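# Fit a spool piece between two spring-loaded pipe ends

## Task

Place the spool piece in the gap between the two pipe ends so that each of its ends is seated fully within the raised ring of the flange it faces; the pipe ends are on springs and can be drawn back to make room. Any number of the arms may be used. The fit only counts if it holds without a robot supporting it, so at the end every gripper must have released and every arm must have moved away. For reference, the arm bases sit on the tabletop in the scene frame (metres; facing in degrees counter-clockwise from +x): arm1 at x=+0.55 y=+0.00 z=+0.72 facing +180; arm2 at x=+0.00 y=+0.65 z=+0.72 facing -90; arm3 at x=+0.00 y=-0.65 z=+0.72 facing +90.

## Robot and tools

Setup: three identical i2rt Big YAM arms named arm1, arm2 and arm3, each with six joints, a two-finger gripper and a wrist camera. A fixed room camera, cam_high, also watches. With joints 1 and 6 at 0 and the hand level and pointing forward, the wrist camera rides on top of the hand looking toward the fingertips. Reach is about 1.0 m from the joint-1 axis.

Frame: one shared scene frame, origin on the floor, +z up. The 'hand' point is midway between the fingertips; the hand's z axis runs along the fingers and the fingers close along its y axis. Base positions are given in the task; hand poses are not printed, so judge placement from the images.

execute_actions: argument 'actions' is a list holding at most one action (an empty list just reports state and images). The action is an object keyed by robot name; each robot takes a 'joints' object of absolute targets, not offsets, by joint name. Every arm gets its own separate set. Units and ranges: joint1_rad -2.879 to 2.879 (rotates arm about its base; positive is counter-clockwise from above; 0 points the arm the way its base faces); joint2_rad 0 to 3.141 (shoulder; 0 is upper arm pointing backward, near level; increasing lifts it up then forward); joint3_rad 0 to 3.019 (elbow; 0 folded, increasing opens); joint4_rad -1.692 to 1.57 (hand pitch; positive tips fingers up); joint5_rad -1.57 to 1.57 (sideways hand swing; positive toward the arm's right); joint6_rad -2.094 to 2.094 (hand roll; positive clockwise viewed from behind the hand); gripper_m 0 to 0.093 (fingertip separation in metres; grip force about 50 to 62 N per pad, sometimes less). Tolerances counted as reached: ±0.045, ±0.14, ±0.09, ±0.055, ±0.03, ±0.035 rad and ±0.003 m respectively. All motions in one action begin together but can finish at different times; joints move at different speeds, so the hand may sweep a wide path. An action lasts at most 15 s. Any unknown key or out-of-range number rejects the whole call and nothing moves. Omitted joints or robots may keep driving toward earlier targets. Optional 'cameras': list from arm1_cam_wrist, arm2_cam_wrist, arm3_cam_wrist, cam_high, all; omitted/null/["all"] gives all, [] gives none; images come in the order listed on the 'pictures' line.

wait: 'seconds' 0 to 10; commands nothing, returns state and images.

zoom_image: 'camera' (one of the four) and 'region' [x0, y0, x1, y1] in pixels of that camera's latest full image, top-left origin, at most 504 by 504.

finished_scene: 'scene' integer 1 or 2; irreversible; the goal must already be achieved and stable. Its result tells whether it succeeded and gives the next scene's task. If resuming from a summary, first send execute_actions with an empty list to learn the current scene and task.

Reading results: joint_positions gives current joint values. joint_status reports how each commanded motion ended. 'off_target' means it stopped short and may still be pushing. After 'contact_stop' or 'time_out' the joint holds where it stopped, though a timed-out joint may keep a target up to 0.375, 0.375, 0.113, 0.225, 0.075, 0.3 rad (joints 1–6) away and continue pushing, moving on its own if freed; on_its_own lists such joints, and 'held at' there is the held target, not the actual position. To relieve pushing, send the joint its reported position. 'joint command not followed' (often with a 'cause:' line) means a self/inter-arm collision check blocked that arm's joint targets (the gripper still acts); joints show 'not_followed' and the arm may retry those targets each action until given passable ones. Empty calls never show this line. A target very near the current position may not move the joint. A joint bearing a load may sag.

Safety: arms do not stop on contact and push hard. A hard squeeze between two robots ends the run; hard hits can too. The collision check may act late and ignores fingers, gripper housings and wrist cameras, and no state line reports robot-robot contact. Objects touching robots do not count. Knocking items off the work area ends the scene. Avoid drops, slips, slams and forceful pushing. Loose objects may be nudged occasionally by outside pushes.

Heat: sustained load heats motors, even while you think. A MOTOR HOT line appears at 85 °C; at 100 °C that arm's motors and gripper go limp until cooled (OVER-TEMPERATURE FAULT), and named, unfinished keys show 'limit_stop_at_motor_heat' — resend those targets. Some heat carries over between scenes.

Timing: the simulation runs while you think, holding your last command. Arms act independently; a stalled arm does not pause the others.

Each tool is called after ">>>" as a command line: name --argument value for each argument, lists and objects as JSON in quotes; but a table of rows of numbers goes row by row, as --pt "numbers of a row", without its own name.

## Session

>>> execute_actions --actions '[]'

Scene clock: 0.00 s.
arm1.joint_positions: joint1_rad=-0.169 joint2_rad=+0.627 joint3_rad=+1.456 joint4_rad=-1.508 joint5_rad=+0.251 joint6_rad=+0.363 gripper_m=+0.094
arm1.joint_status: not commanded
arm1.hand: x=+0.3603 y=+0.0646 z=+1.3371 quat_wxyz=(+0.069, -0.852, +0.273, +0.441) (m; scene frame)
arm2.joint_positions: joint1_rad=-0.261 joint2_rad=+0.589 joint3_rad=+1.464 joint4_rad=-1.348 joint5_rad=+0.160 joint6_rad=-0.128 gripper_m=+0.094
arm2.joint_status: not commanded
arm2.hand: x=-0.0733 y=+0.4456 z=+1.3458 quat_wxyz=(-0.237, -0.659, -0.545, +0.461) (m; scene frame)
arm3.joint_positions: joint1_rad=-0.456 joint2_rad=+0.627 joint3_rad=+1.448 joint4_rad=-1.388 joint5_rad=+0.029 joint6_rad=+0.084 gripper_m=+0.094
arm3.joint_status: not commanded
arm3.hand: x=+0.0991 y=-0.4506 z=+1.3341 quat_wxyz=(-0.402, +0.433, -0.762, -0.264) (m; scene frame)
pictures: arm1_cam_wrist, arm2_cam_wrist, arm3_cam_wrist, cam_high
Images, in order (width x height): arm1_cam_wrist 616x616, arm2_cam_wrist 616x616, arm3_cam_wrist 616x616, cam_high 504x504.

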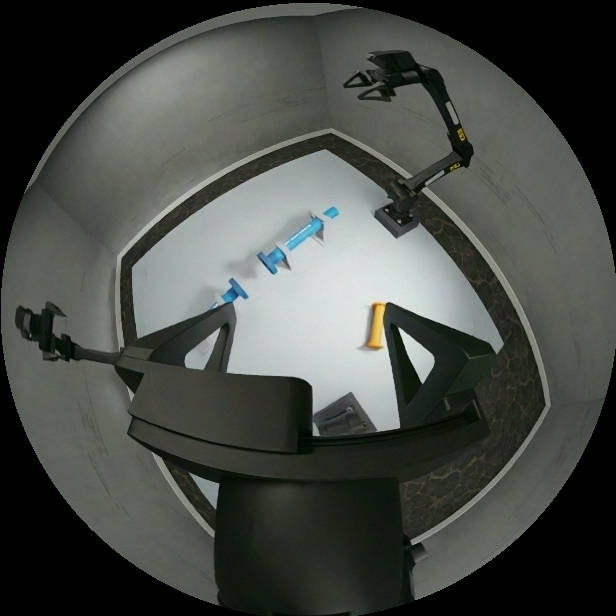

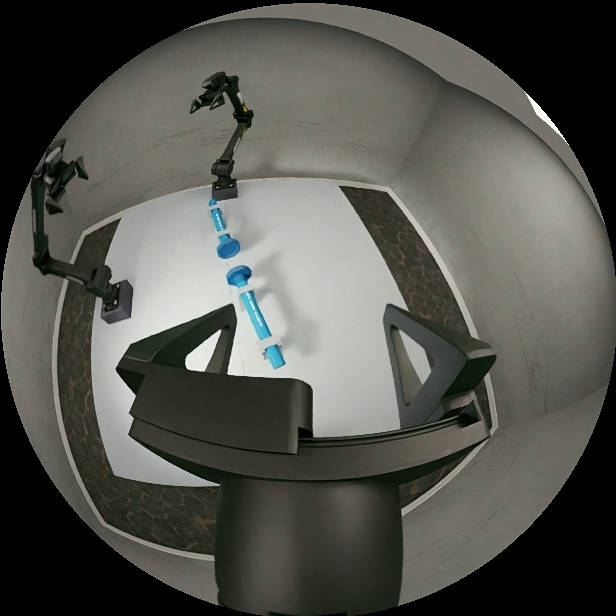

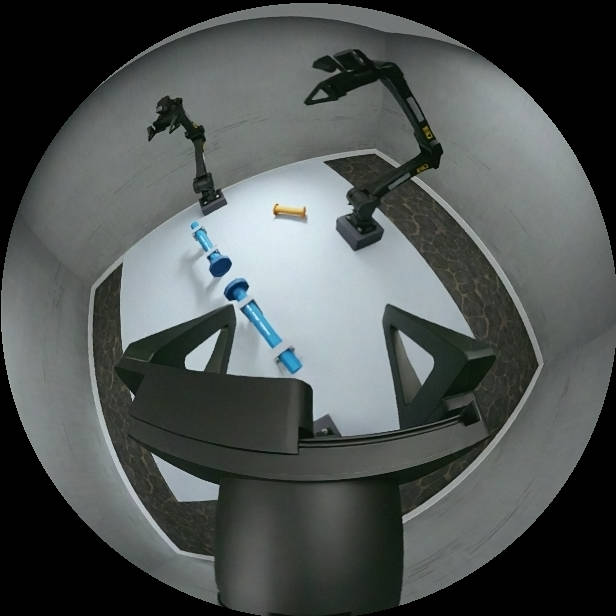

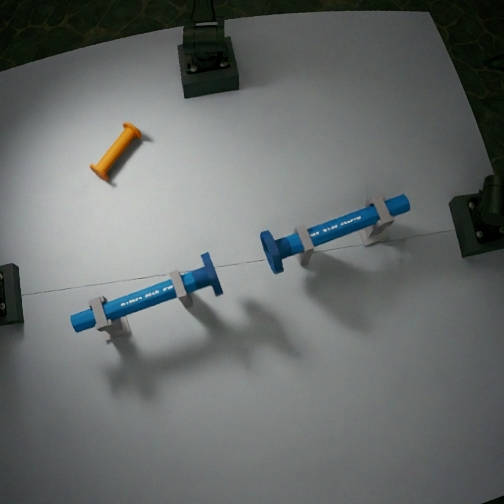

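>>> execute_actions --actions '[{"arm1":{"joints":{"joint1_rad":-0.95,"joint2_rad":1.403,"joint3_rad":0.886,"joint4_rad":-1.053,"joint5_rad":0,"joint6_rad":-0.175}},"arm2":{"joints":{"joint1_rad":-0.203,"joint2_rad":1.56,"joint3_rad":1.27,"joint4_rad":-1.27,"joint5_rad":0,"joint6_rad":-0.327}},"arm3":{"joints":{"joint1_rad":-0.075,"joint2_rad":1.52,"joint3_rad":1.185,"joint4_rad":-1.22,"joint5_rad":0,"joint6_rad":-0.18}}}]'

Scene clock: 19.13 s.
arm1.joint_positions: joint1_rad=-0.951 joint2_rad=+1.398 joint3_rad=+0.876 joint4_rad=-1.068 joint5_rad=+0.002 joint6_rad=-0.166 gripper_m=+0.094
arm1.joint_status: all done
arm1.hand: x=+0.3401 y=+0.2787 z=+0.8804 quat_wxyz=(+0.000, -0.929, +0.370, -0.004) (m; scene frame)
arm2.joint_positions: joint1_rad=-0.216 joint2_rad=+1.565 joint3_rad=+1.272 joint4_rad=-1.275 joint5_rad=+0.003 joint6_rad=-0.316 gripper_m=+0.094
arm2.joint_status: all done
arm2.hand: x=-0.0812 y=+0.2010 z=+0.9161 quat_wxyz=(+0.005, -0.656, -0.754, -0.004) (m; scene frame)
arm3.joint_positions: joint1_rad=-0.078 joint2_rad=+1.520 joint3_rad=+1.184 joint4_rad=-1.238 joint5_rad=+0.001 joint6_rad=-0.172 gripper_m=+0.094
arm3.joint_status: all done
arm3.hand: x=+0.0260 y=-0.2204 z=+0.9195 quat_wxyz=(+0.001, +0.746, -0.666, +0.001) (m; scene frame)
pictures: arm1_cam_wrist, arm2_cam_wrist, arm3_cam_wrist, cam_high
Images, in order (width x height): arm1_cam_wrist 616x616, arm2_cam_wrist 616x616, arm3_cam_wrist 616x616, cam_high 504x504.

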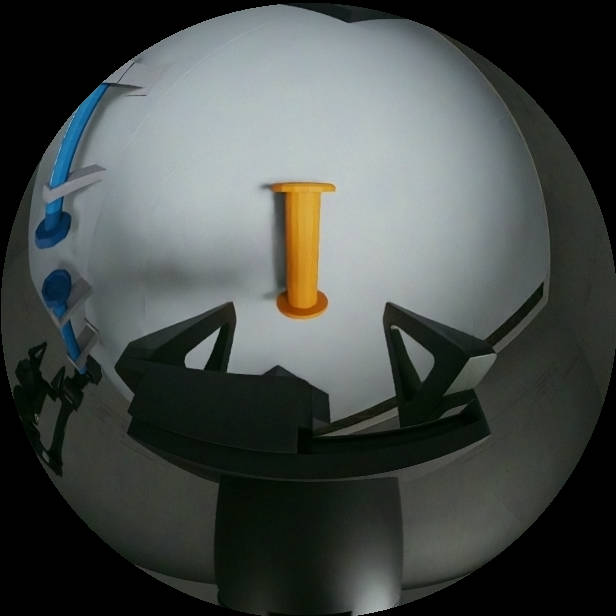

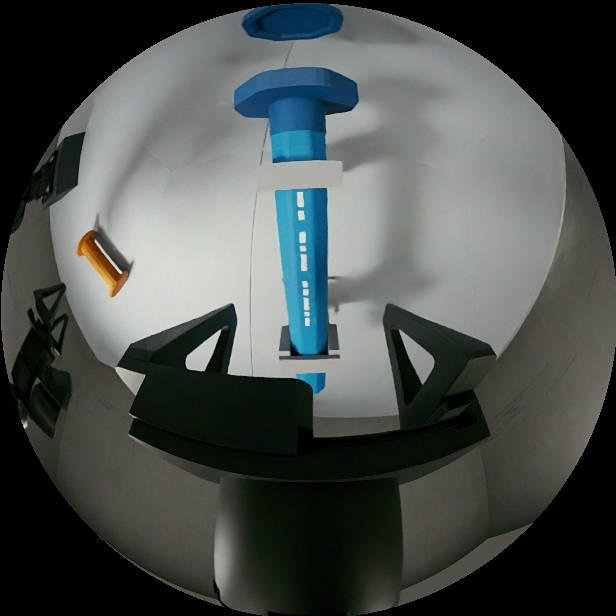

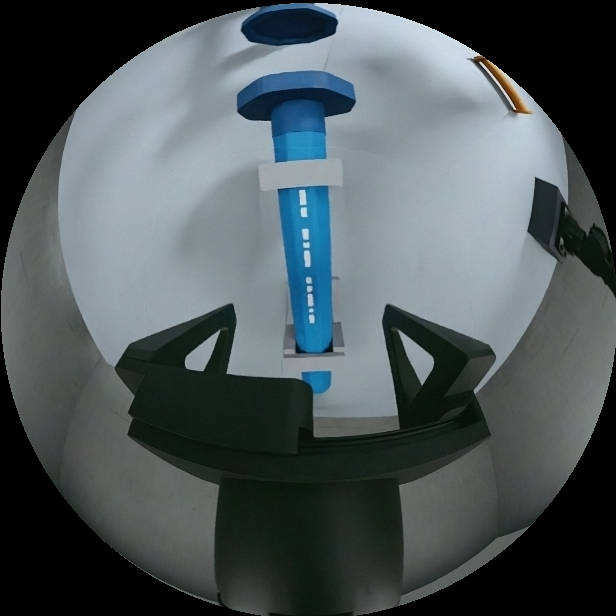

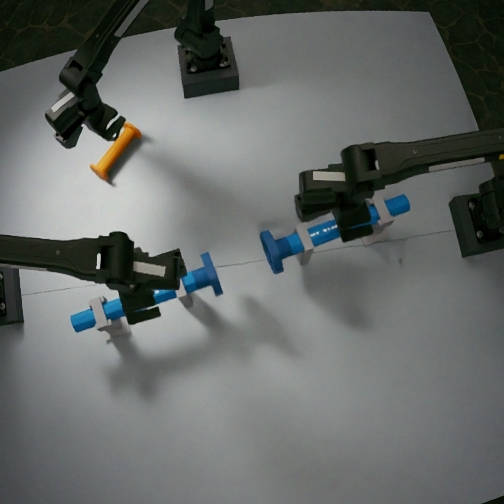

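>>> execute_actions --actions '[{"arm1":{"joints":{"joint1_rad":-0.924,"joint2_rad":1.642,"joint3_rad":0.727,"joint4_rad":-0.645,"joint6_rad":-0.148}},"arm2":{"joints":{"joint2_rad":1.656,"joint3_rad":1.14,"joint4_rad":-1.05,"joint6_rad":-0.42}},"arm3":{"joints":{"joint2_rad":1.63,"joint3_rad":1.06,"joint4_rad":-0.995,"joint6_rad":-0.27}}}]'

Scene clock: 38.23 s.
arm1.joint_positions: joint1_rad=-0.930 joint2_rad=+1.653 joint3_rad=+0.719 joint4_rad=-0.660 joint5_rad=+0.002 joint6_rad=-0.157 gripper_m=+0.094
arm1.joint_status: all done
arm1.hand: x=+0.3385 y=+0.2696 z=+0.7507 quat_wxyz=(+0.000, -0.931, +0.365, -0.006) (m; scene frame)
arm2.joint_positions: joint1_rad=-0.216 joint2_rad=+1.666 joint3_rad=+1.138 joint4_rad=-1.060 joint5_rad=+0.003 joint6_rad=-0.409 gripper_m=+0.094
arm2.joint_status: all done
arm2.hand: x=-0.0806 y=+0.2052 z=+0.8254 quat_wxyz=(+0.010, -0.621, -0.784, -0.013) (m; scene frame)
arm3.joint_positions: joint1_rad=-0.078 joint2_rad=+1.641 joint3_rad=+1.055 joint4_rad=-1.015 joint5_rad=+0.001 joint6_rad=-0.262 gripper_m=+0.094
arm3.joint_status: all done
arm3.hand: x=+0.0258 y=-0.2239 z=+0.8253 quat_wxyz=(+0.012, +0.775, -0.632, +0.010) (m; scene frame)
pictures: arm1_cam_wrist, arm2_cam_wrist, arm3_cam_wrist, cam_high
Images, in order (width x height): arm1_cam_wrist 616x616, arm2_cam_wrist 616x616, arm3_cam_wrist 616x616, cam_high 504x504.

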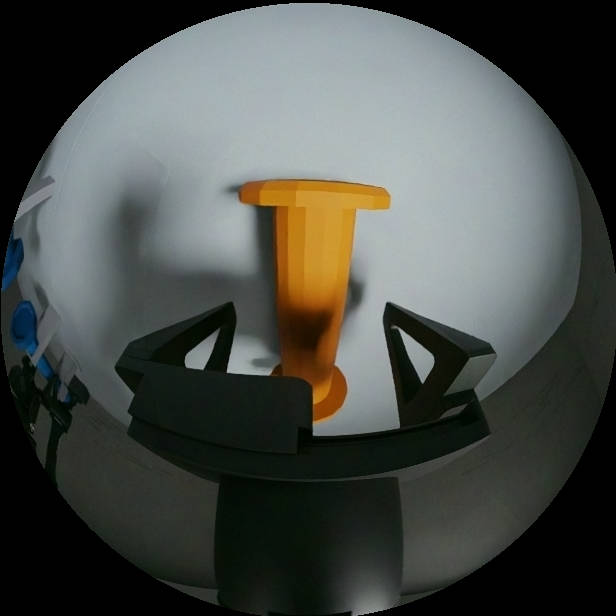

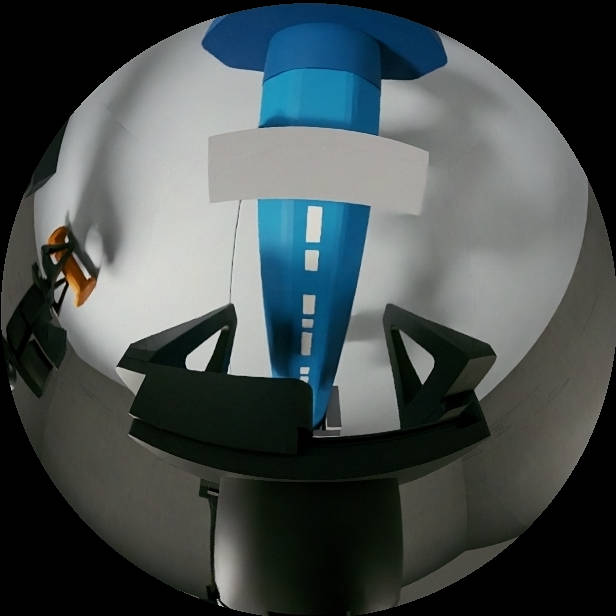

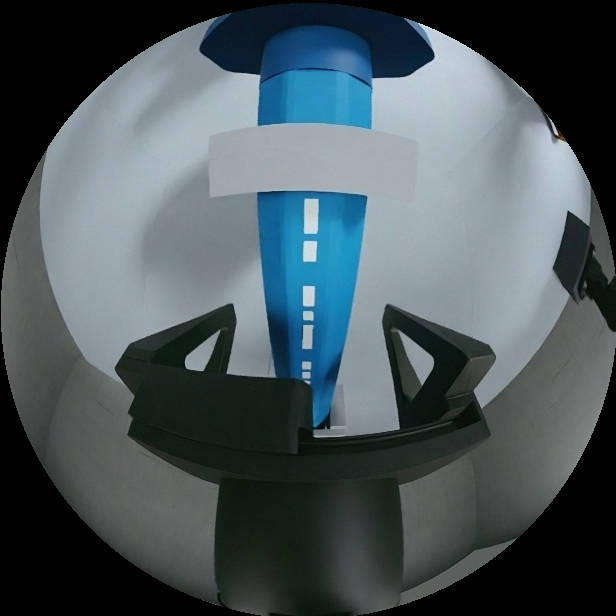

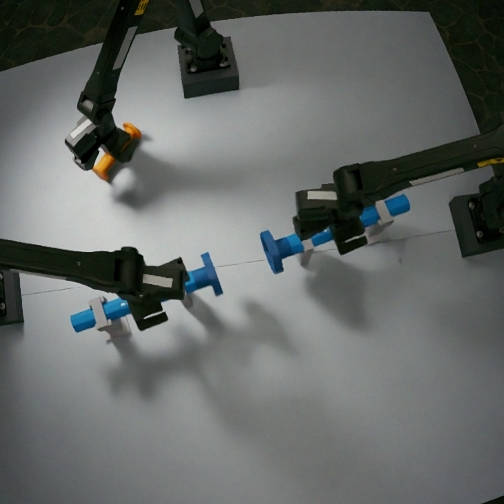

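Matches scene 1. Close all.

>>> execute_actions --actions '[{"arm1":{"joints":{"gripper_m":0}},"arm2":{"joints":{"gripper_m":0}},"arm3":{"joints":{"gripper_m":0}}}]' --cameras '["arm1_cam_wrist"]'

Scene clock: 40.57 s.
arm1.joint_positions: joint1_rad=-0.930 joint2_rad=+1.653 joint3_rad=+0.719 joint4_rad=-0.658 joint5_rad=+0.002 joint6_rad=-0.155 gripper_m=+0.035
arm1.joint_status: gripper_m off_target (ended at +0.035, target +0.000)
arm1.hand: x=+0.3383 y=+0.2699 z=+0.7507 quat_wxyz=(+0.000, -0.931, +0.365, -0.005) (m; scene frame)
arm2.joint_positions: joint1_rad=-0.214 joint2_rad=+1.666 joint3_rad=+1.137 joint4_rad=-1.061 joint5_rad=-0.003 joint6_rad=-0.403 gripper_m=+0.040
arm2.joint_status: gripper_m off_target (ended at +0.040, target +0.000)
arm2.hand: x=-0.0786 y=+0.2054 z=+0.8253 quat_wxyz=(+0.008, -0.622, -0.783, -0.015) (m; scene frame)
arm3.joint_positions: joint1_rad=-0.078 joint2_rad=+1.641 joint3_rad=+1.055 joint4_rad=-1.014 joint5_rad=-0.001 joint6_rad=-0.261 gripper_m=+0.039
arm3.joint_status: gripper_m off_target (ended at +0.039, target +0.000)
arm3.hand: x=+0.0254 y=-0.2236 z=+0.8254 quat_wxyz=(+0.012, +0.775, -0.632, +0.008) (m; scene frame)
pictures: arm1_cam_wrist
Images, in order (width x height): arm1_cam_wrist 616x616.

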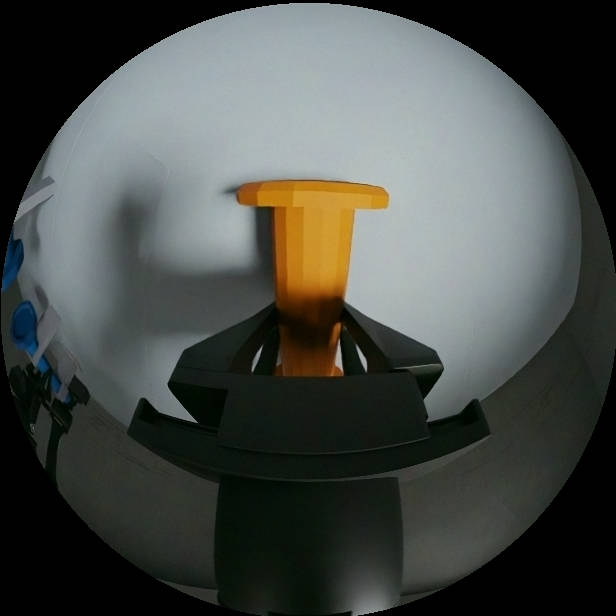

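>>> execute_actions --actions '[{"arm1":{"joints":{"joint1_rad":-0.01,"joint2_rad":1.5,"joint3_rad":1.70,"joint4_rad":-1.40,"joint6_rad":-1.80}},"arm2":{"joints":{"joint1_rad":-0.24,"joint2_rad":1.50,"joint3_rad":0.93,"joint4_rad":-1.01,"joint6_rad":-0.43}},"arm3":{"joints":{"joint1_rad":-0.096,"joint2_rad":1.475,"joint3_rad":0.85,"joint4_rad":-0.965,"joint6_rad":-0.28}}}]'

Scene clock: 56.47 s.
arm1.joint_positions: joint1_rad=-0.002 joint2_rad=+1.514 joint3_rad=+1.640 joint4_rad=-1.391 joint5_rad=-0.003 joint6_rad=-1.791 gripper_m=+0.035
arm1.joint_status: all done
arm1.hand: x=+0.0306 y=-0.0172 z=+1.1247 quat_wxyz=(+0.122, -0.607, -0.780, +0.094) (m; scene frame)
arm2.joint_positions: joint1_rad=-0.230 joint2_rad=+1.557 joint3_rad=+0.997 joint4_rad=-0.915 joint5_rad=-0.008 joint6_rad=-0.387 gripper_m=+0.040
arm2.joint_status: joint4_rad time_out (moved +0.147 of +0.051); joint6_rad time_out (moved +0.016 of -0.027); the others done
arm2.on_its_own: joint4_rad reads -0.915 and still pushes toward -1.010 since a time_out; joint6_rad reads -0.387 and still pushes toward -0.430 since a time_out
arm2.hand: x=-0.0813 y=+0.2253 z=+0.8253 quat_wxyz=(-0.021, -0.634, -0.772, +0.034) (m; scene frame)
arm3.joint_positions: joint1_rad=-0.088 joint2_rad=+1.526 joint3_rad=+0.913 joint4_rad=-0.880 joint5_rad=+0.000 joint6_rad=-0.255 gripper_m=+0.039
arm3.joint_status: joint4_rad time_out (moved +0.134 of +0.049); the others done
arm3.on_its_own: joint4_rad reads -0.880 and still pushes toward -0.965 since a time_out
arm3.hand: x=+0.0286 y=-0.2466 z=+0.8258 quat_wxyz=(-0.032, +0.769, -0.638, -0.022) (m; scene frame)
pictures: arm1_cam_wrist, arm2_cam_wrist, arm3_cam_wrist, cam_high
Images, in order (width x height): arm1_cam_wrist 616x616, arm2_cam_wrist 616x616, arm3_cam_wrist 616x616, cam_high 504x504.

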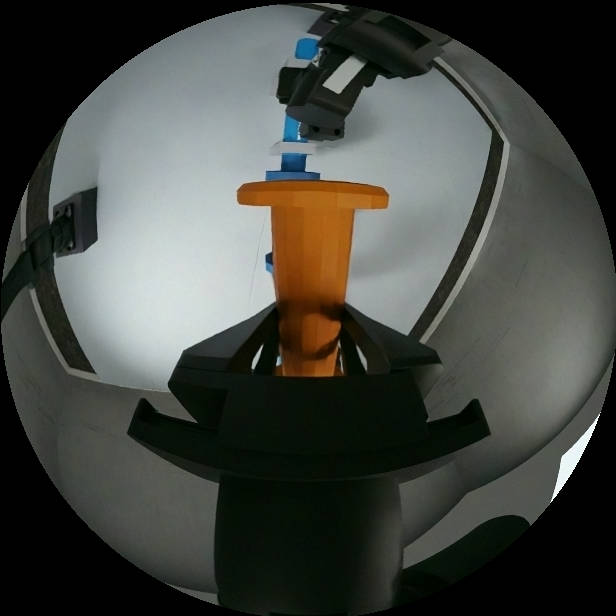

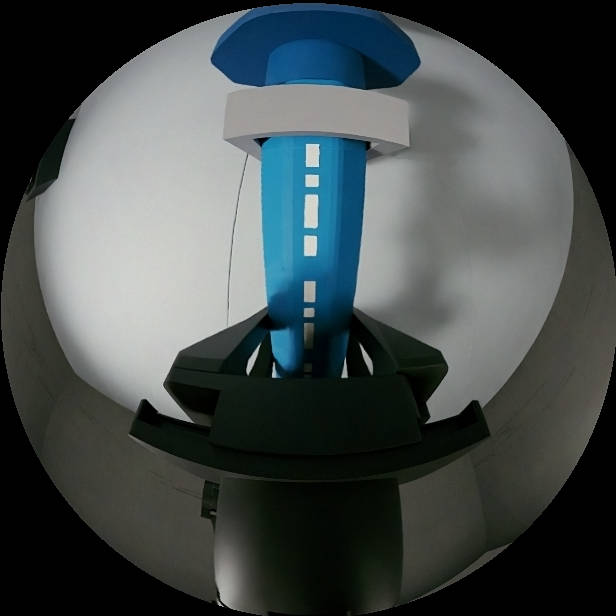

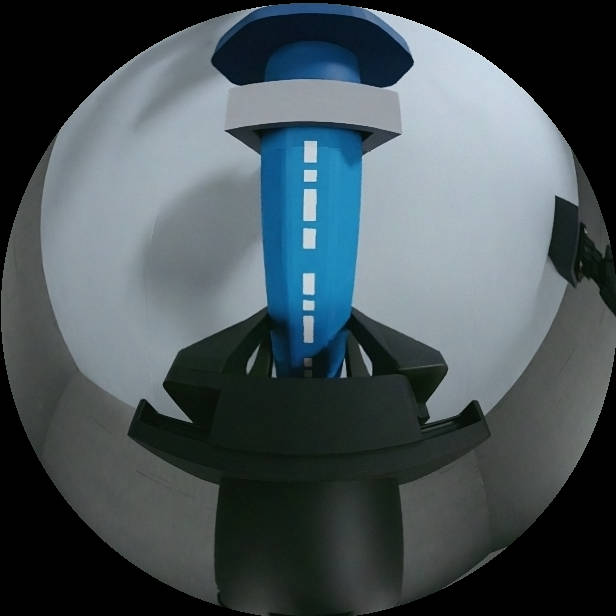

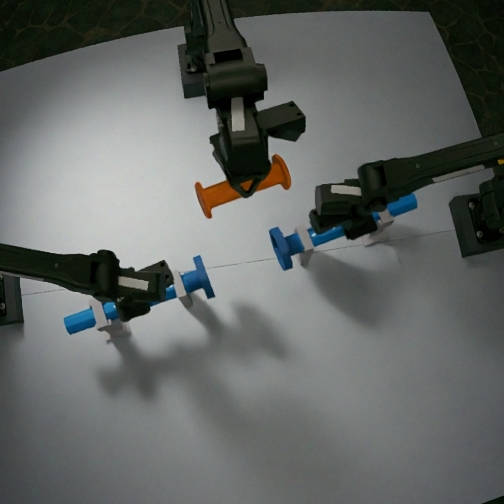

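>>> execute_actions --actions '[{"arm1":{"joints":{"joint1_rad":-0.02,"joint2_rad":1.92,"joint3_rad":1.72,"joint4_rad":-1.38}}}]' --cameras '["arm1_cam_wrist","cam_high"]'

>>> zoom_image --camera "cam_high" --region '[160,180,340,320]'

Scene clock: 64.20 s.
arm1.joint_positions: joint1_rad=-0.016 joint2_rad=+1.944 joint3_rad=+1.685 joint4_rad=-1.386 joint5_rad=-0.003 joint6_rad=-1.792 gripper_m=+0.035
arm1.joint_status: all done
arm1.hand: x=-0.0236 y=-0.0077 z=+0.9149 quat_wxyz=(-0.024, -0.620, -0.784, -0.026) (m; scene frame)
arm2.joint_positions: joint1_rad=-0.230 joint2_rad=+1.557 joint3_rad=+0.997 joint4_rad=-0.915 joint5_rad=-0.008 joint6_rad=-0.387 gripper_m=+0.040
arm2.joint_status: not commanded
arm2.on_its_own: joint4_rad reads -0.915 and still pushes toward -1.010 since a time_out; joint6_rad reads -0.387 and still pushes toward -0.430 since a time_out
arm2.hand: x=-0.0813 y=+0.2253 z=+0.8253 quat_wxyz=(-0.021, -0.634, -0.772, +0.034) (m; scene frame)
arm3.joint_positions: joint1_rad=-0.089 joint2_rad=+1.525 joint3_rad=+0.912 joint4_rad=-0.879 joint5_rad=+0.001 joint6_rad=-0.255 gripper_m=+0.039
arm3.joint_status: not commanded
arm3.on_its_own: joint4_rad reads -0.879 and still pushes toward -0.965 since a time_out
arm3.hand: x=+0.0289 y=-0.2472 z=+0.8259 quat_wxyz=(-0.032, +0.769, -0.638, -0.022) (m; scene frame)
pictures: arm1_cam_wrist, cam_high
Images, in order (width x height): arm1_cam_wrist 616x616, cam_high 504x504.

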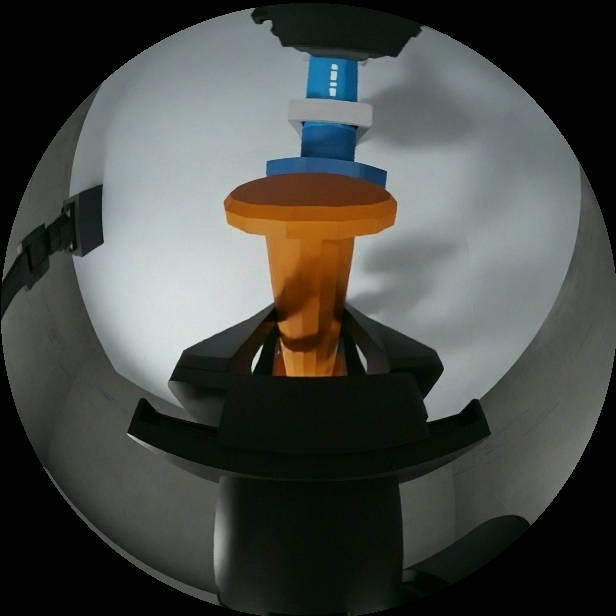

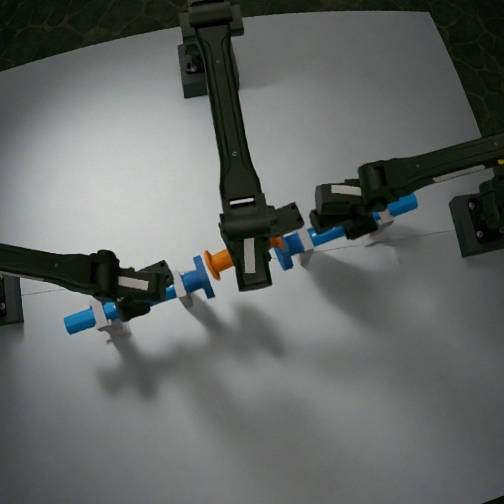

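Region (160, 180, 340, 320) of cam_high's 504x504 image, scaled by 2.800, with more detail than that image has.

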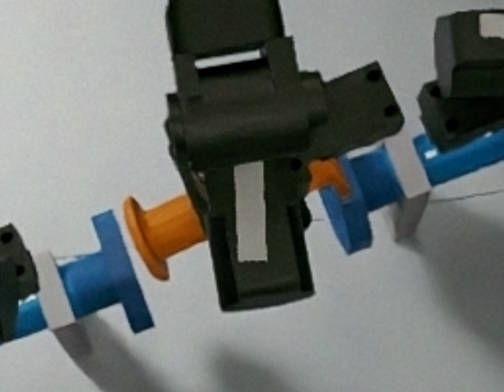

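>>> execute_actions --actions '[{"arm1":{"joints":{"joint1_rad":-0.04,"joint2_rad":1.88}}}]'

>>> zoom_image --camera "cam_high" --region '[160,180,340,320]'

Scene clock: 69.20 s.
arm1.joint_positions: joint1_rad=-0.035 joint2_rad=+1.905 joint3_rad=+1.685 joint4_rad=-1.386 joint5_rad=-0.003 joint6_rad=-1.792 gripper_m=+0.035
arm1.joint_status: all done
arm1.hand: x=-0.0237 y=+0.0026 z=+0.9367 quat_wxyz=(-0.009, -0.628, -0.778, -0.013) (m; scene frame)
arm2.joint_positions: joint1_rad=-0.230 joint2_rad=+1.557 joint3_rad=+0.997 joint4_rad=-0.915 joint5_rad=-0.008 joint6_rad=-0.387 gripper_m=+0.040
arm2.joint_status: not commanded
arm2.on_its_own: joint4_rad reads -0.915 and still pushes toward -1.010 since a time_out; joint6_rad reads -0.387 and still pushes toward -0.430 since a time_out
arm2.hand: x=-0.0813 y=+0.2253 z=+0.8253 quat_wxyz=(-0.021, -0.634, -0.772, +0.034) (m; scene frame)
arm3.joint_positions: joint1_rad=-0.089 joint2_rad=+1.525 joint3_rad=+0.912 joint4_rad=-0.879 joint5_rad=+0.001 joint6_rad=-0.255 gripper_m=+0.039
arm3.joint_status: not commanded
arm3.on_its_own: joint4_rad reads -0.879 and still pushes toward -0.965 since a time_out
arm3.hand: x=+0.0289 y=-0.2472 z=+0.8259 quat_wxyz=(-0.032, +0.769, -0.638, -0.022) (m; scene frame)
pictures: arm1_cam_wrist, arm2_cam_wrist, arm3_cam_wrist, cam_high
Images, in order (width x height): arm1_cam_wrist 616x616, arm2_cam_wrist 616x616, arm3_cam_wrist 616x616, cam_high 504x504.

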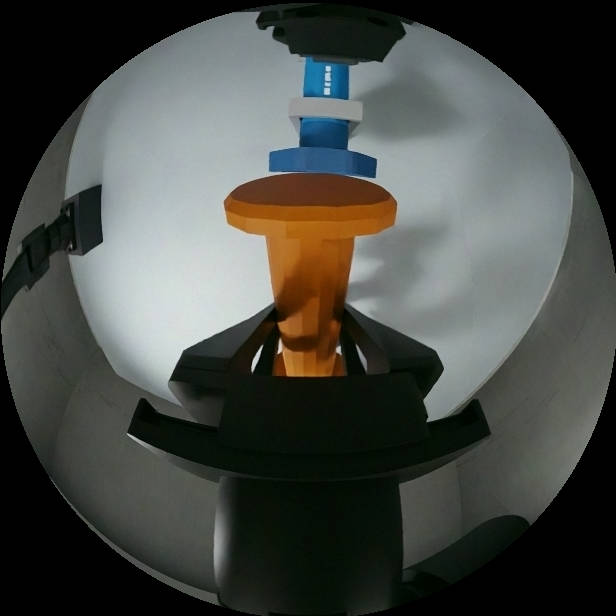

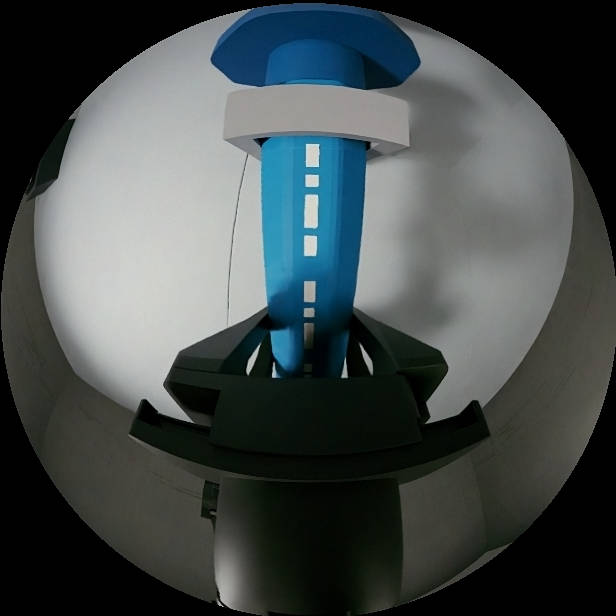

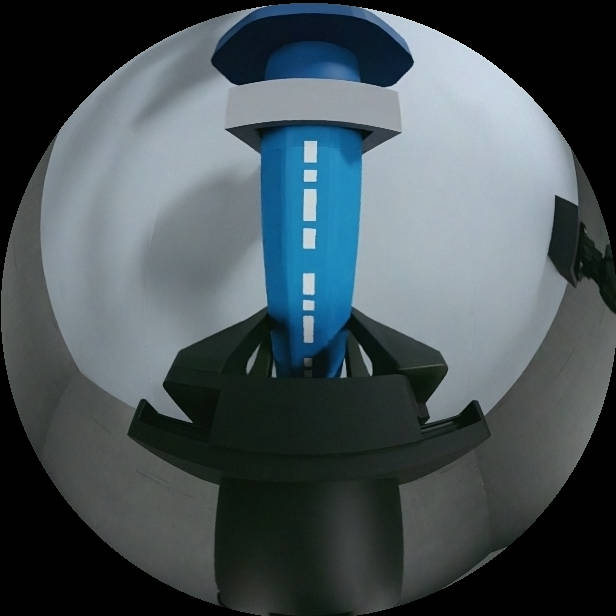

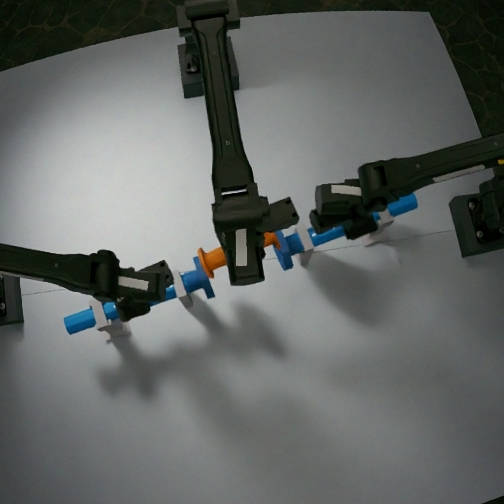

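Region (160, 180, 340, 320) of cam_high's 504x504 image, scaled by 2.800, with more detail than that image has.

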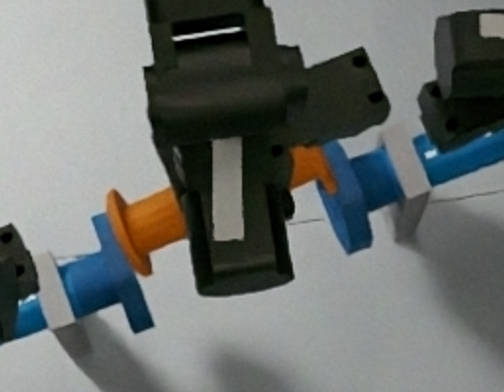

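>>> execute_actions --actions '[{"arm1":{"joints":{"joint1_rad":-0.065}}}]' --cameras '[]'

>>> execute_actions --actions '[{"arm1":{"joints":{"joint2_rad":1.935}}}]' --cameras '["arm1_cam_wrist","cam_high"]'

>>> zoom_image --camera "cam_high" --region '[160,180,340,320]'

Scene clock: 77.07 s.
arm1.joint_positions: joint1_rad=-0.062 joint2_rad=+1.905 joint3_rad=+1.685 joint4_rad=-1.386 joint5_rad=-0.002 joint6_rad=-1.792 gripper_m=+0.035
arm1.joint_status: all done
arm1.hand: x=-0.0233 y=+0.0184 z=+0.9369 quat_wxyz=(-0.009, -0.638, -0.770, -0.013) (m; scene frame)
arm2.joint_positions: joint1_rad=-0.230 joint2_rad=+1.557 joint3_rad=+0.997 joint4_rad=-0.915 joint5_rad=-0.008 joint6_rad=-0.387 gripper_m=+0.040
arm2.joint_status: not commanded
arm2.on_its_own: joint4_rad reads -0.915 and still pushes toward -1.010 since a time_out; joint6_rad reads -0.387 and still pushes toward -0.430 since a time_out
arm2.hand: x=-0.0813 y=+0.2253 z=+0.8253 quat_wxyz=(-0.021, -0.634, -0.772, +0.034) (m; scene frame)
arm3.joint_positions: joint1_rad=-0.089 joint2_rad=+1.525 joint3_rad=+0.912 joint4_rad=-0.879 joint5_rad=+0.001 joint6_rad=-0.255 gripper_m=+0.039
arm3.joint_status: not commanded
arm3.on_its_own: joint4_rad reads -0.879 and still pushes toward -0.965 since a time_out
arm3.hand: x=+0.0289 y=-0.2472 z=+0.8259 quat_wxyz=(-0.032, +0.769, -0.638, -0.022) (m; scene frame)
pictures: none
No camera images: the call's "cameras" was empty. Leave "cameras" out to get every camera's image.

Scene clock: 77.83 s.
arm1.joint_positions: joint1_rad=-0.062 joint2_rad=+1.934 joint3_rad=+1.685 joint4_rad=-1.386 joint5_rad=+0.001 joint6_rad=-1.792 gripper_m=+0.035
arm1.joint_status: all done
arm1.hand: x=-0.0233 y=+0.0190 z=+0.9207 quat_wxyz=(-0.019, -0.638, -0.770, -0.023) (m; scene frame)
arm2.joint_positions: joint1_rad=-0.230 joint2_rad=+1.557 joint3_rad=+0.997 joint4_rad=-0.915 joint5_rad=-0.008 joint6_rad=-0.387 gripper_m=+0.040
arm2.joint_status: not commanded
arm2.on_its_own: joint4_rad reads -0.915 and still pushes toward -1.010 since a time_out; joint6_rad reads -0.387 and still pushes toward -0.430 since a time_out
arm2.hand: x=-0.0813 y=+0.2253 z=+0.8253 quat_wxyz=(-0.021, -0.634, -0.772, +0.034) (m; scene frame)
arm3.joint_positions: joint1_rad=-0.089 joint2_rad=+1.525 joint3_rad=+0.912 joint4_rad=-0.879 joint5_rad=+0.001 joint6_rad=-0.255 gripper_m=+0.039
arm3.joint_status: not commanded
arm3.on_its_own: joint4_rad reads -0.879 and still pushes toward -0.965 since a time_out
arm3.hand: x=+0.0289 y=-0.2472 z=+0.8259 quat_wxyz=(-0.032, +0.769, -0.638, -0.022) (m; scene frame)
pictures: arm1_cam_wrist, cam_high
Images, in order (width x height): arm1_cam_wrist 616x616, cam_high 504x504.

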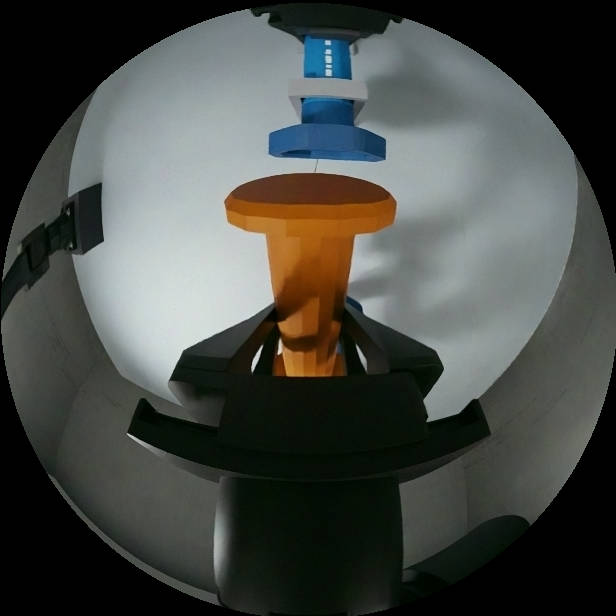

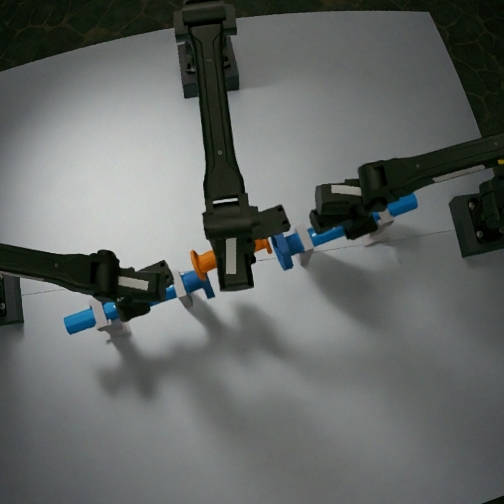

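Region (160, 180, 340, 320) of cam_high's 504x504 image, scaled by 2.800, with more detail than that image has.

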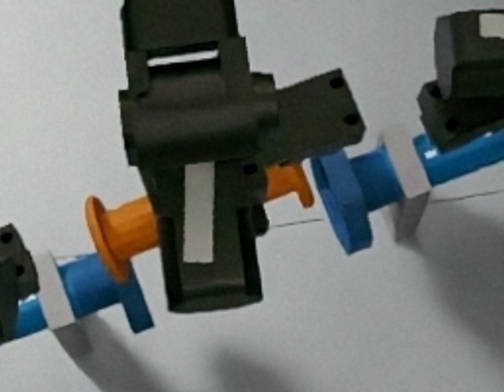

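Lower further to press the low end up.

>>> execute_actions --actions '[{"arm1":{"joints":{"joint2_rad":1.975}}}]' --cameras '["arm1_cam_wrist","cam_high"]'

>>> zoom_image --camera "cam_high" --region '[160,180,340,320]'

Scene clock: 80.03 s.
arm1.joint_positions: joint1_rad=-0.062 joint2_rad=+1.936 joint3_rad=+1.685 joint4_rad=-1.386 joint5_rad=+0.001 joint6_rad=-1.792 gripper_m=+0.035
arm1.joint_status: all done
arm1.hand: x=-0.0233 y=+0.0190 z=+0.9197 quat_wxyz=(-0.020, -0.638, -0.770, -0.024) (m; scene frame)
arm2.joint_positions: joint1_rad=-0.230 joint2_rad=+1.557 joint3_rad=+0.997 joint4_rad=-0.915 joint5_rad=-0.008 joint6_rad=-0.387 gripper_m=+0.040
arm2.joint_status: not commanded
arm2.on_its_own: joint4_rad reads -0.915 and still pushes toward -1.010 since a time_out; joint6_rad reads -0.387 and still pushes toward -0.430 since a time_out
arm2.hand: x=-0.0813 y=+0.2253 z=+0.8253 quat_wxyz=(-0.021, -0.634, -0.772, +0.034) (m; scene frame)
arm3.joint_positions: joint1_rad=-0.089 joint2_rad=+1.525 joint3_rad=+0.912 joint4_rad=-0.879 joint5_rad=+0.001 joint6_rad=-0.255 gripper_m=+0.039
arm3.joint_status: not commanded
arm3.on_its_own: joint4_rad reads -0.879 and still pushes toward -0.965 since a time_out
arm3.hand: x=+0.0289 y=-0.2472 z=+0.8259 quat_wxyz=(-0.032, +0.769, -0.638, -0.022) (m; scene frame)
pictures: arm1_cam_wrist, cam_high
Images, in order (width x height): arm1_cam_wrist 616x616, cam_high 504x504.

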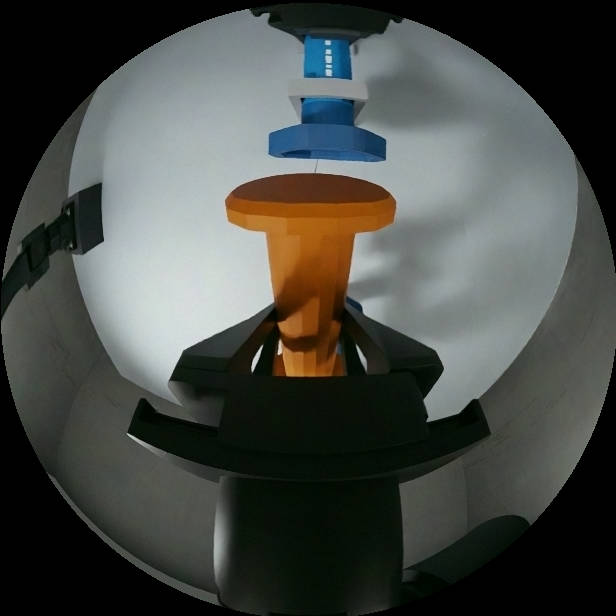

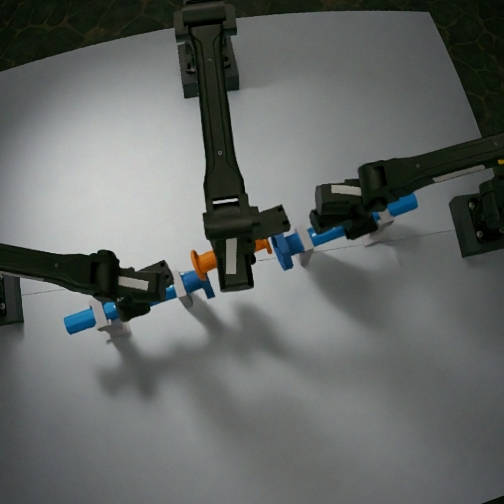

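Region (160, 180, 340, 320) of cam_high's 504x504 image, scaled by 2.800, with more detail than that image has.

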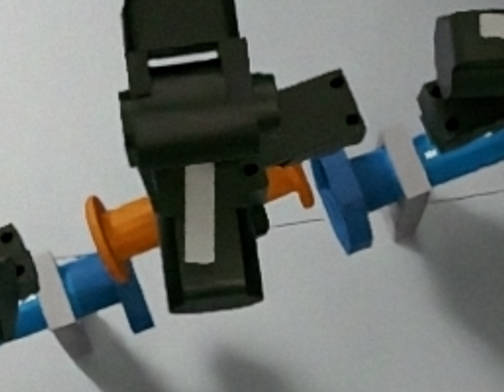

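>>> execute_actions --actions '[{"arm1":{"joints":{"joint2_rad":2.0,"joint3_rad":1.66}}}]' --cameras '["arm1_cam_wrist","cam_high"]'

>>> zoom_image --camera "cam_high" --region '[160,180,340,320]'

Scene clock: 83.40 s.
arm1.joint_positions: joint1_rad=-0.054 joint2_rad=+1.949 joint3_rad=+1.680 joint4_rad=-1.386 joint5_rad=+0.000 joint6_rad=-1.791 gripper_m=+0.035
arm1.joint_status: all done
arm1.hand: x=-0.0217 y=+0.0145 z=+0.9108 quat_wxyz=(-0.027, -0.635, -0.771, -0.029) (m; scene frame)
arm2.joint_positions: joint1_rad=-0.230 joint2_rad=+1.557 joint3_rad=+0.997 joint4_rad=-0.915 joint5_rad=-0.008 joint6_rad=-0.387 gripper_m=+0.040
arm2.joint_status: not commanded
arm2.on_its_own: joint4_rad reads -0.915 and still pushes toward -1.010 since a time_out; joint6_rad reads -0.387 and still pushes toward -0.430 since a time_out
arm2.hand: x=-0.0813 y=+0.2253 z=+0.8253 quat_wxyz=(-0.021, -0.634, -0.772, +0.034) (m; scene frame)
arm3.joint_positions: joint1_rad=-0.089 joint2_rad=+1.525 joint3_rad=+0.912 joint4_rad=-0.879 joint5_rad=+0.001 joint6_rad=-0.255 gripper_m=+0.039
arm3.joint_status: not commanded
arm3.on_its_own: joint4_rad reads -0.879 and still pushes toward -0.965 since a time_out
arm3.hand: x=+0.0289 y=-0.2472 z=+0.8259 quat_wxyz=(-0.032, +0.769, -0.638, -0.022) (m; scene frame)
pictures: arm1_cam_wrist, cam_high
Images, in order (width x height): arm1_cam_wrist 616x616, cam_high 504x504.

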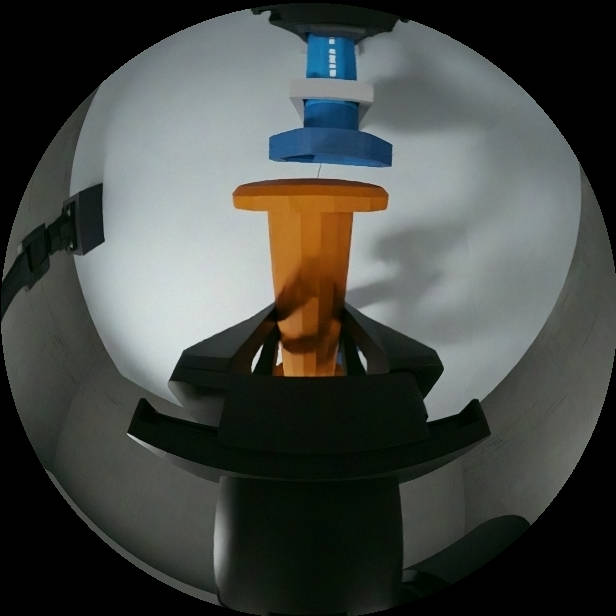

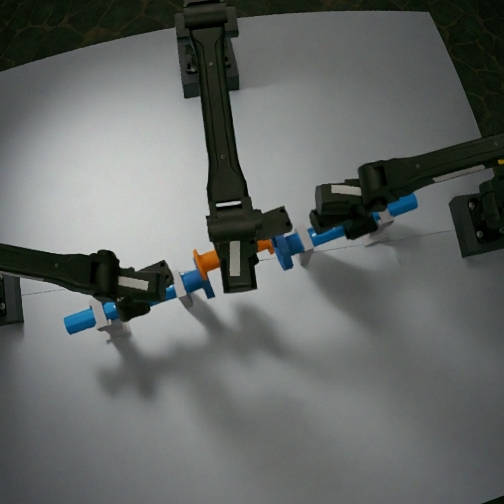

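Region (160, 180, 340, 320) of cam_high's 504x504 image, scaled by 2.800, with more detail than that image has.

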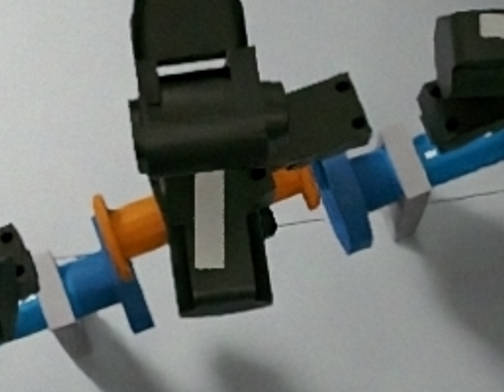

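>>> execute_actions --actions '[{"arm1":{"joints":{"joint2_rad":1.905,"joint3_rad":1.685}}}]' --cameras '[]'

>>> execute_actions --actions '[{"arm1":{"joints":{"joint1_rad":-0.03,"joint4_rad":-1.345}}}]' --cameras '["arm1_cam_wrist","cam_high"]'

>>> zoom_image --camera "cam_high" --region '[160,180,340,320]'

Scene clock: 88.00 s.
arm1.joint_positions: joint1_rad=-0.055 joint2_rad=+1.941 joint3_rad=+1.680 joint4_rad=-1.386 joint5_rad=+0.000 joint6_rad=-1.792 gripper_m=+0.035
arm1.joint_status: all done
arm1.hand: x=-0.0218 y=+0.0151 z=+0.9155 quat_wxyz=(-0.024, -0.635, -0.771, -0.026) (m; scene frame)
arm2.joint_positions: joint1_rad=-0.230 joint2_rad=+1.557 joint3_rad=+0.997 joint4_rad=-0.915 joint5_rad=-0.008 joint6_rad=-0.387 gripper_m=+0.040
arm2.joint_status: not commanded
arm2.on_its_own: joint4_rad reads -0.915 and still pushes toward -1.010 since a time_out; joint6_rad reads -0.387 and still pushes toward -0.430 since a time_out
arm2.hand: x=-0.0813 y=+0.2253 z=+0.8253 quat_wxyz=(-0.021, -0.634, -0.772, +0.034) (m; scene frame)
arm3.joint_positions: joint1_rad=-0.089 joint2_rad=+1.525 joint3_rad=+0.912 joint4_rad=-0.879 joint5_rad=+0.001 joint6_rad=-0.255 gripper_m=+0.039
arm3.joint_status: not commanded
arm3.on_its_own: joint4_rad reads -0.879 and still pushes toward -0.965 since a time_out
arm3.hand: x=+0.0289 y=-0.2472 z=+0.8259 quat_wxyz=(-0.032, +0.769, -0.638, -0.022) (m; scene frame)
pictures: none
No camera images: the call's "cameras" was empty. Leave "cameras" out to get every camera's image.

Scene clock: 88.77 s.
arm1.joint_positions: joint1_rad=-0.034 joint2_rad=+1.941 joint3_rad=+1.680 joint4_rad=-1.358 joint5_rad=+0.000 joint6_rad=-1.792 gripper_m=+0.035
arm1.joint_status: all done
arm1.hand: x=-0.0289 y=+0.0029 z=+0.9149 quat_wxyz=(-0.013, -0.627, -0.779, -0.018) (m; scene frame)
arm2.joint_positions: joint1_rad=-0.230 joint2_rad=+1.557 joint3_rad=+0.997 joint4_rad=-0.915 joint5_rad=-0.008 joint6_rad=-0.387 gripper_m=+0.040
arm2.joint_status: not commanded
arm2.on_its_own: joint4_rad reads -0.915 and still pushes toward -1.010 since a time_out; joint6_rad reads -0.387 and still pushes toward -0.430 since a time_out
arm2.hand: x=-0.0813 y=+0.2253 z=+0.8253 quat_wxyz=(-0.021, -0.634, -0.772, +0.034) (m; scene frame)
arm3.joint_positions: joint1_rad=-0.089 joint2_rad=+1.525 joint3_rad=+0.912 joint4_rad=-0.879 joint5_rad=+0.001 joint6_rad=-0.255 gripper_m=+0.039
arm3.joint_status: not commanded
arm3.on_its_own: joint4_rad reads -0.879 and still pushes toward -0.965 since a time_out
arm3.hand: x=+0.0289 y=-0.2472 z=+0.8259 quat_wxyz=(-0.032, +0.769, -0.638, -0.022) (m; scene frame)
pictures: arm1_cam_wrist, cam_high
Images, in order (width x height): arm1_cam_wrist 616x616, cam_high 504x504.

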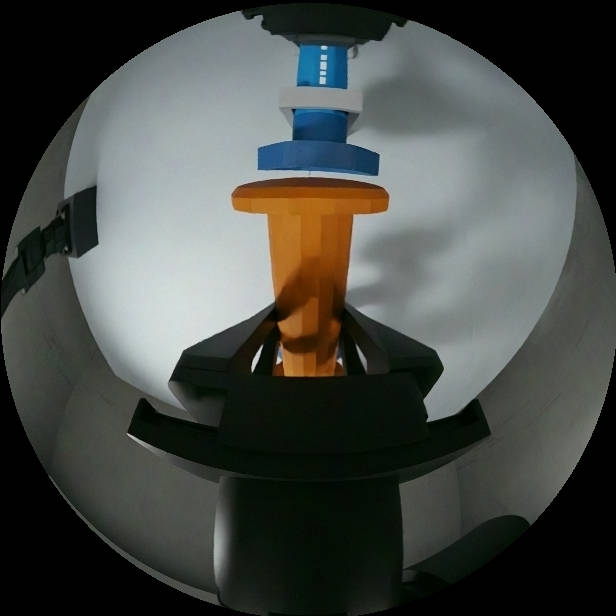

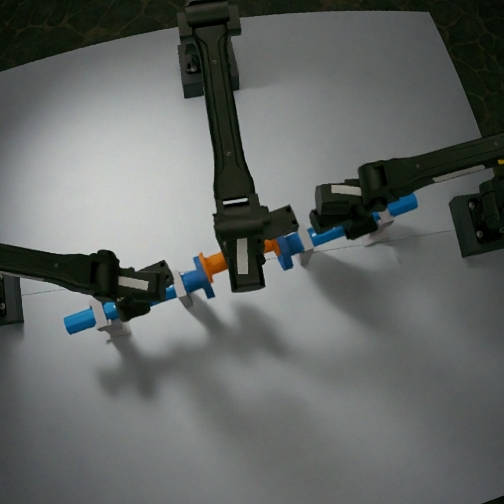

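Region (160, 180, 340, 320) of cam_high's 504x504 image, scaled by 2.800, with more detail than that image has.

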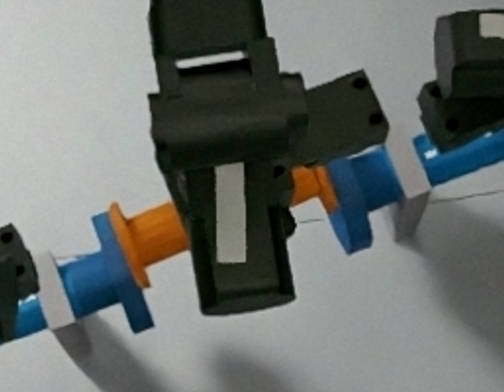

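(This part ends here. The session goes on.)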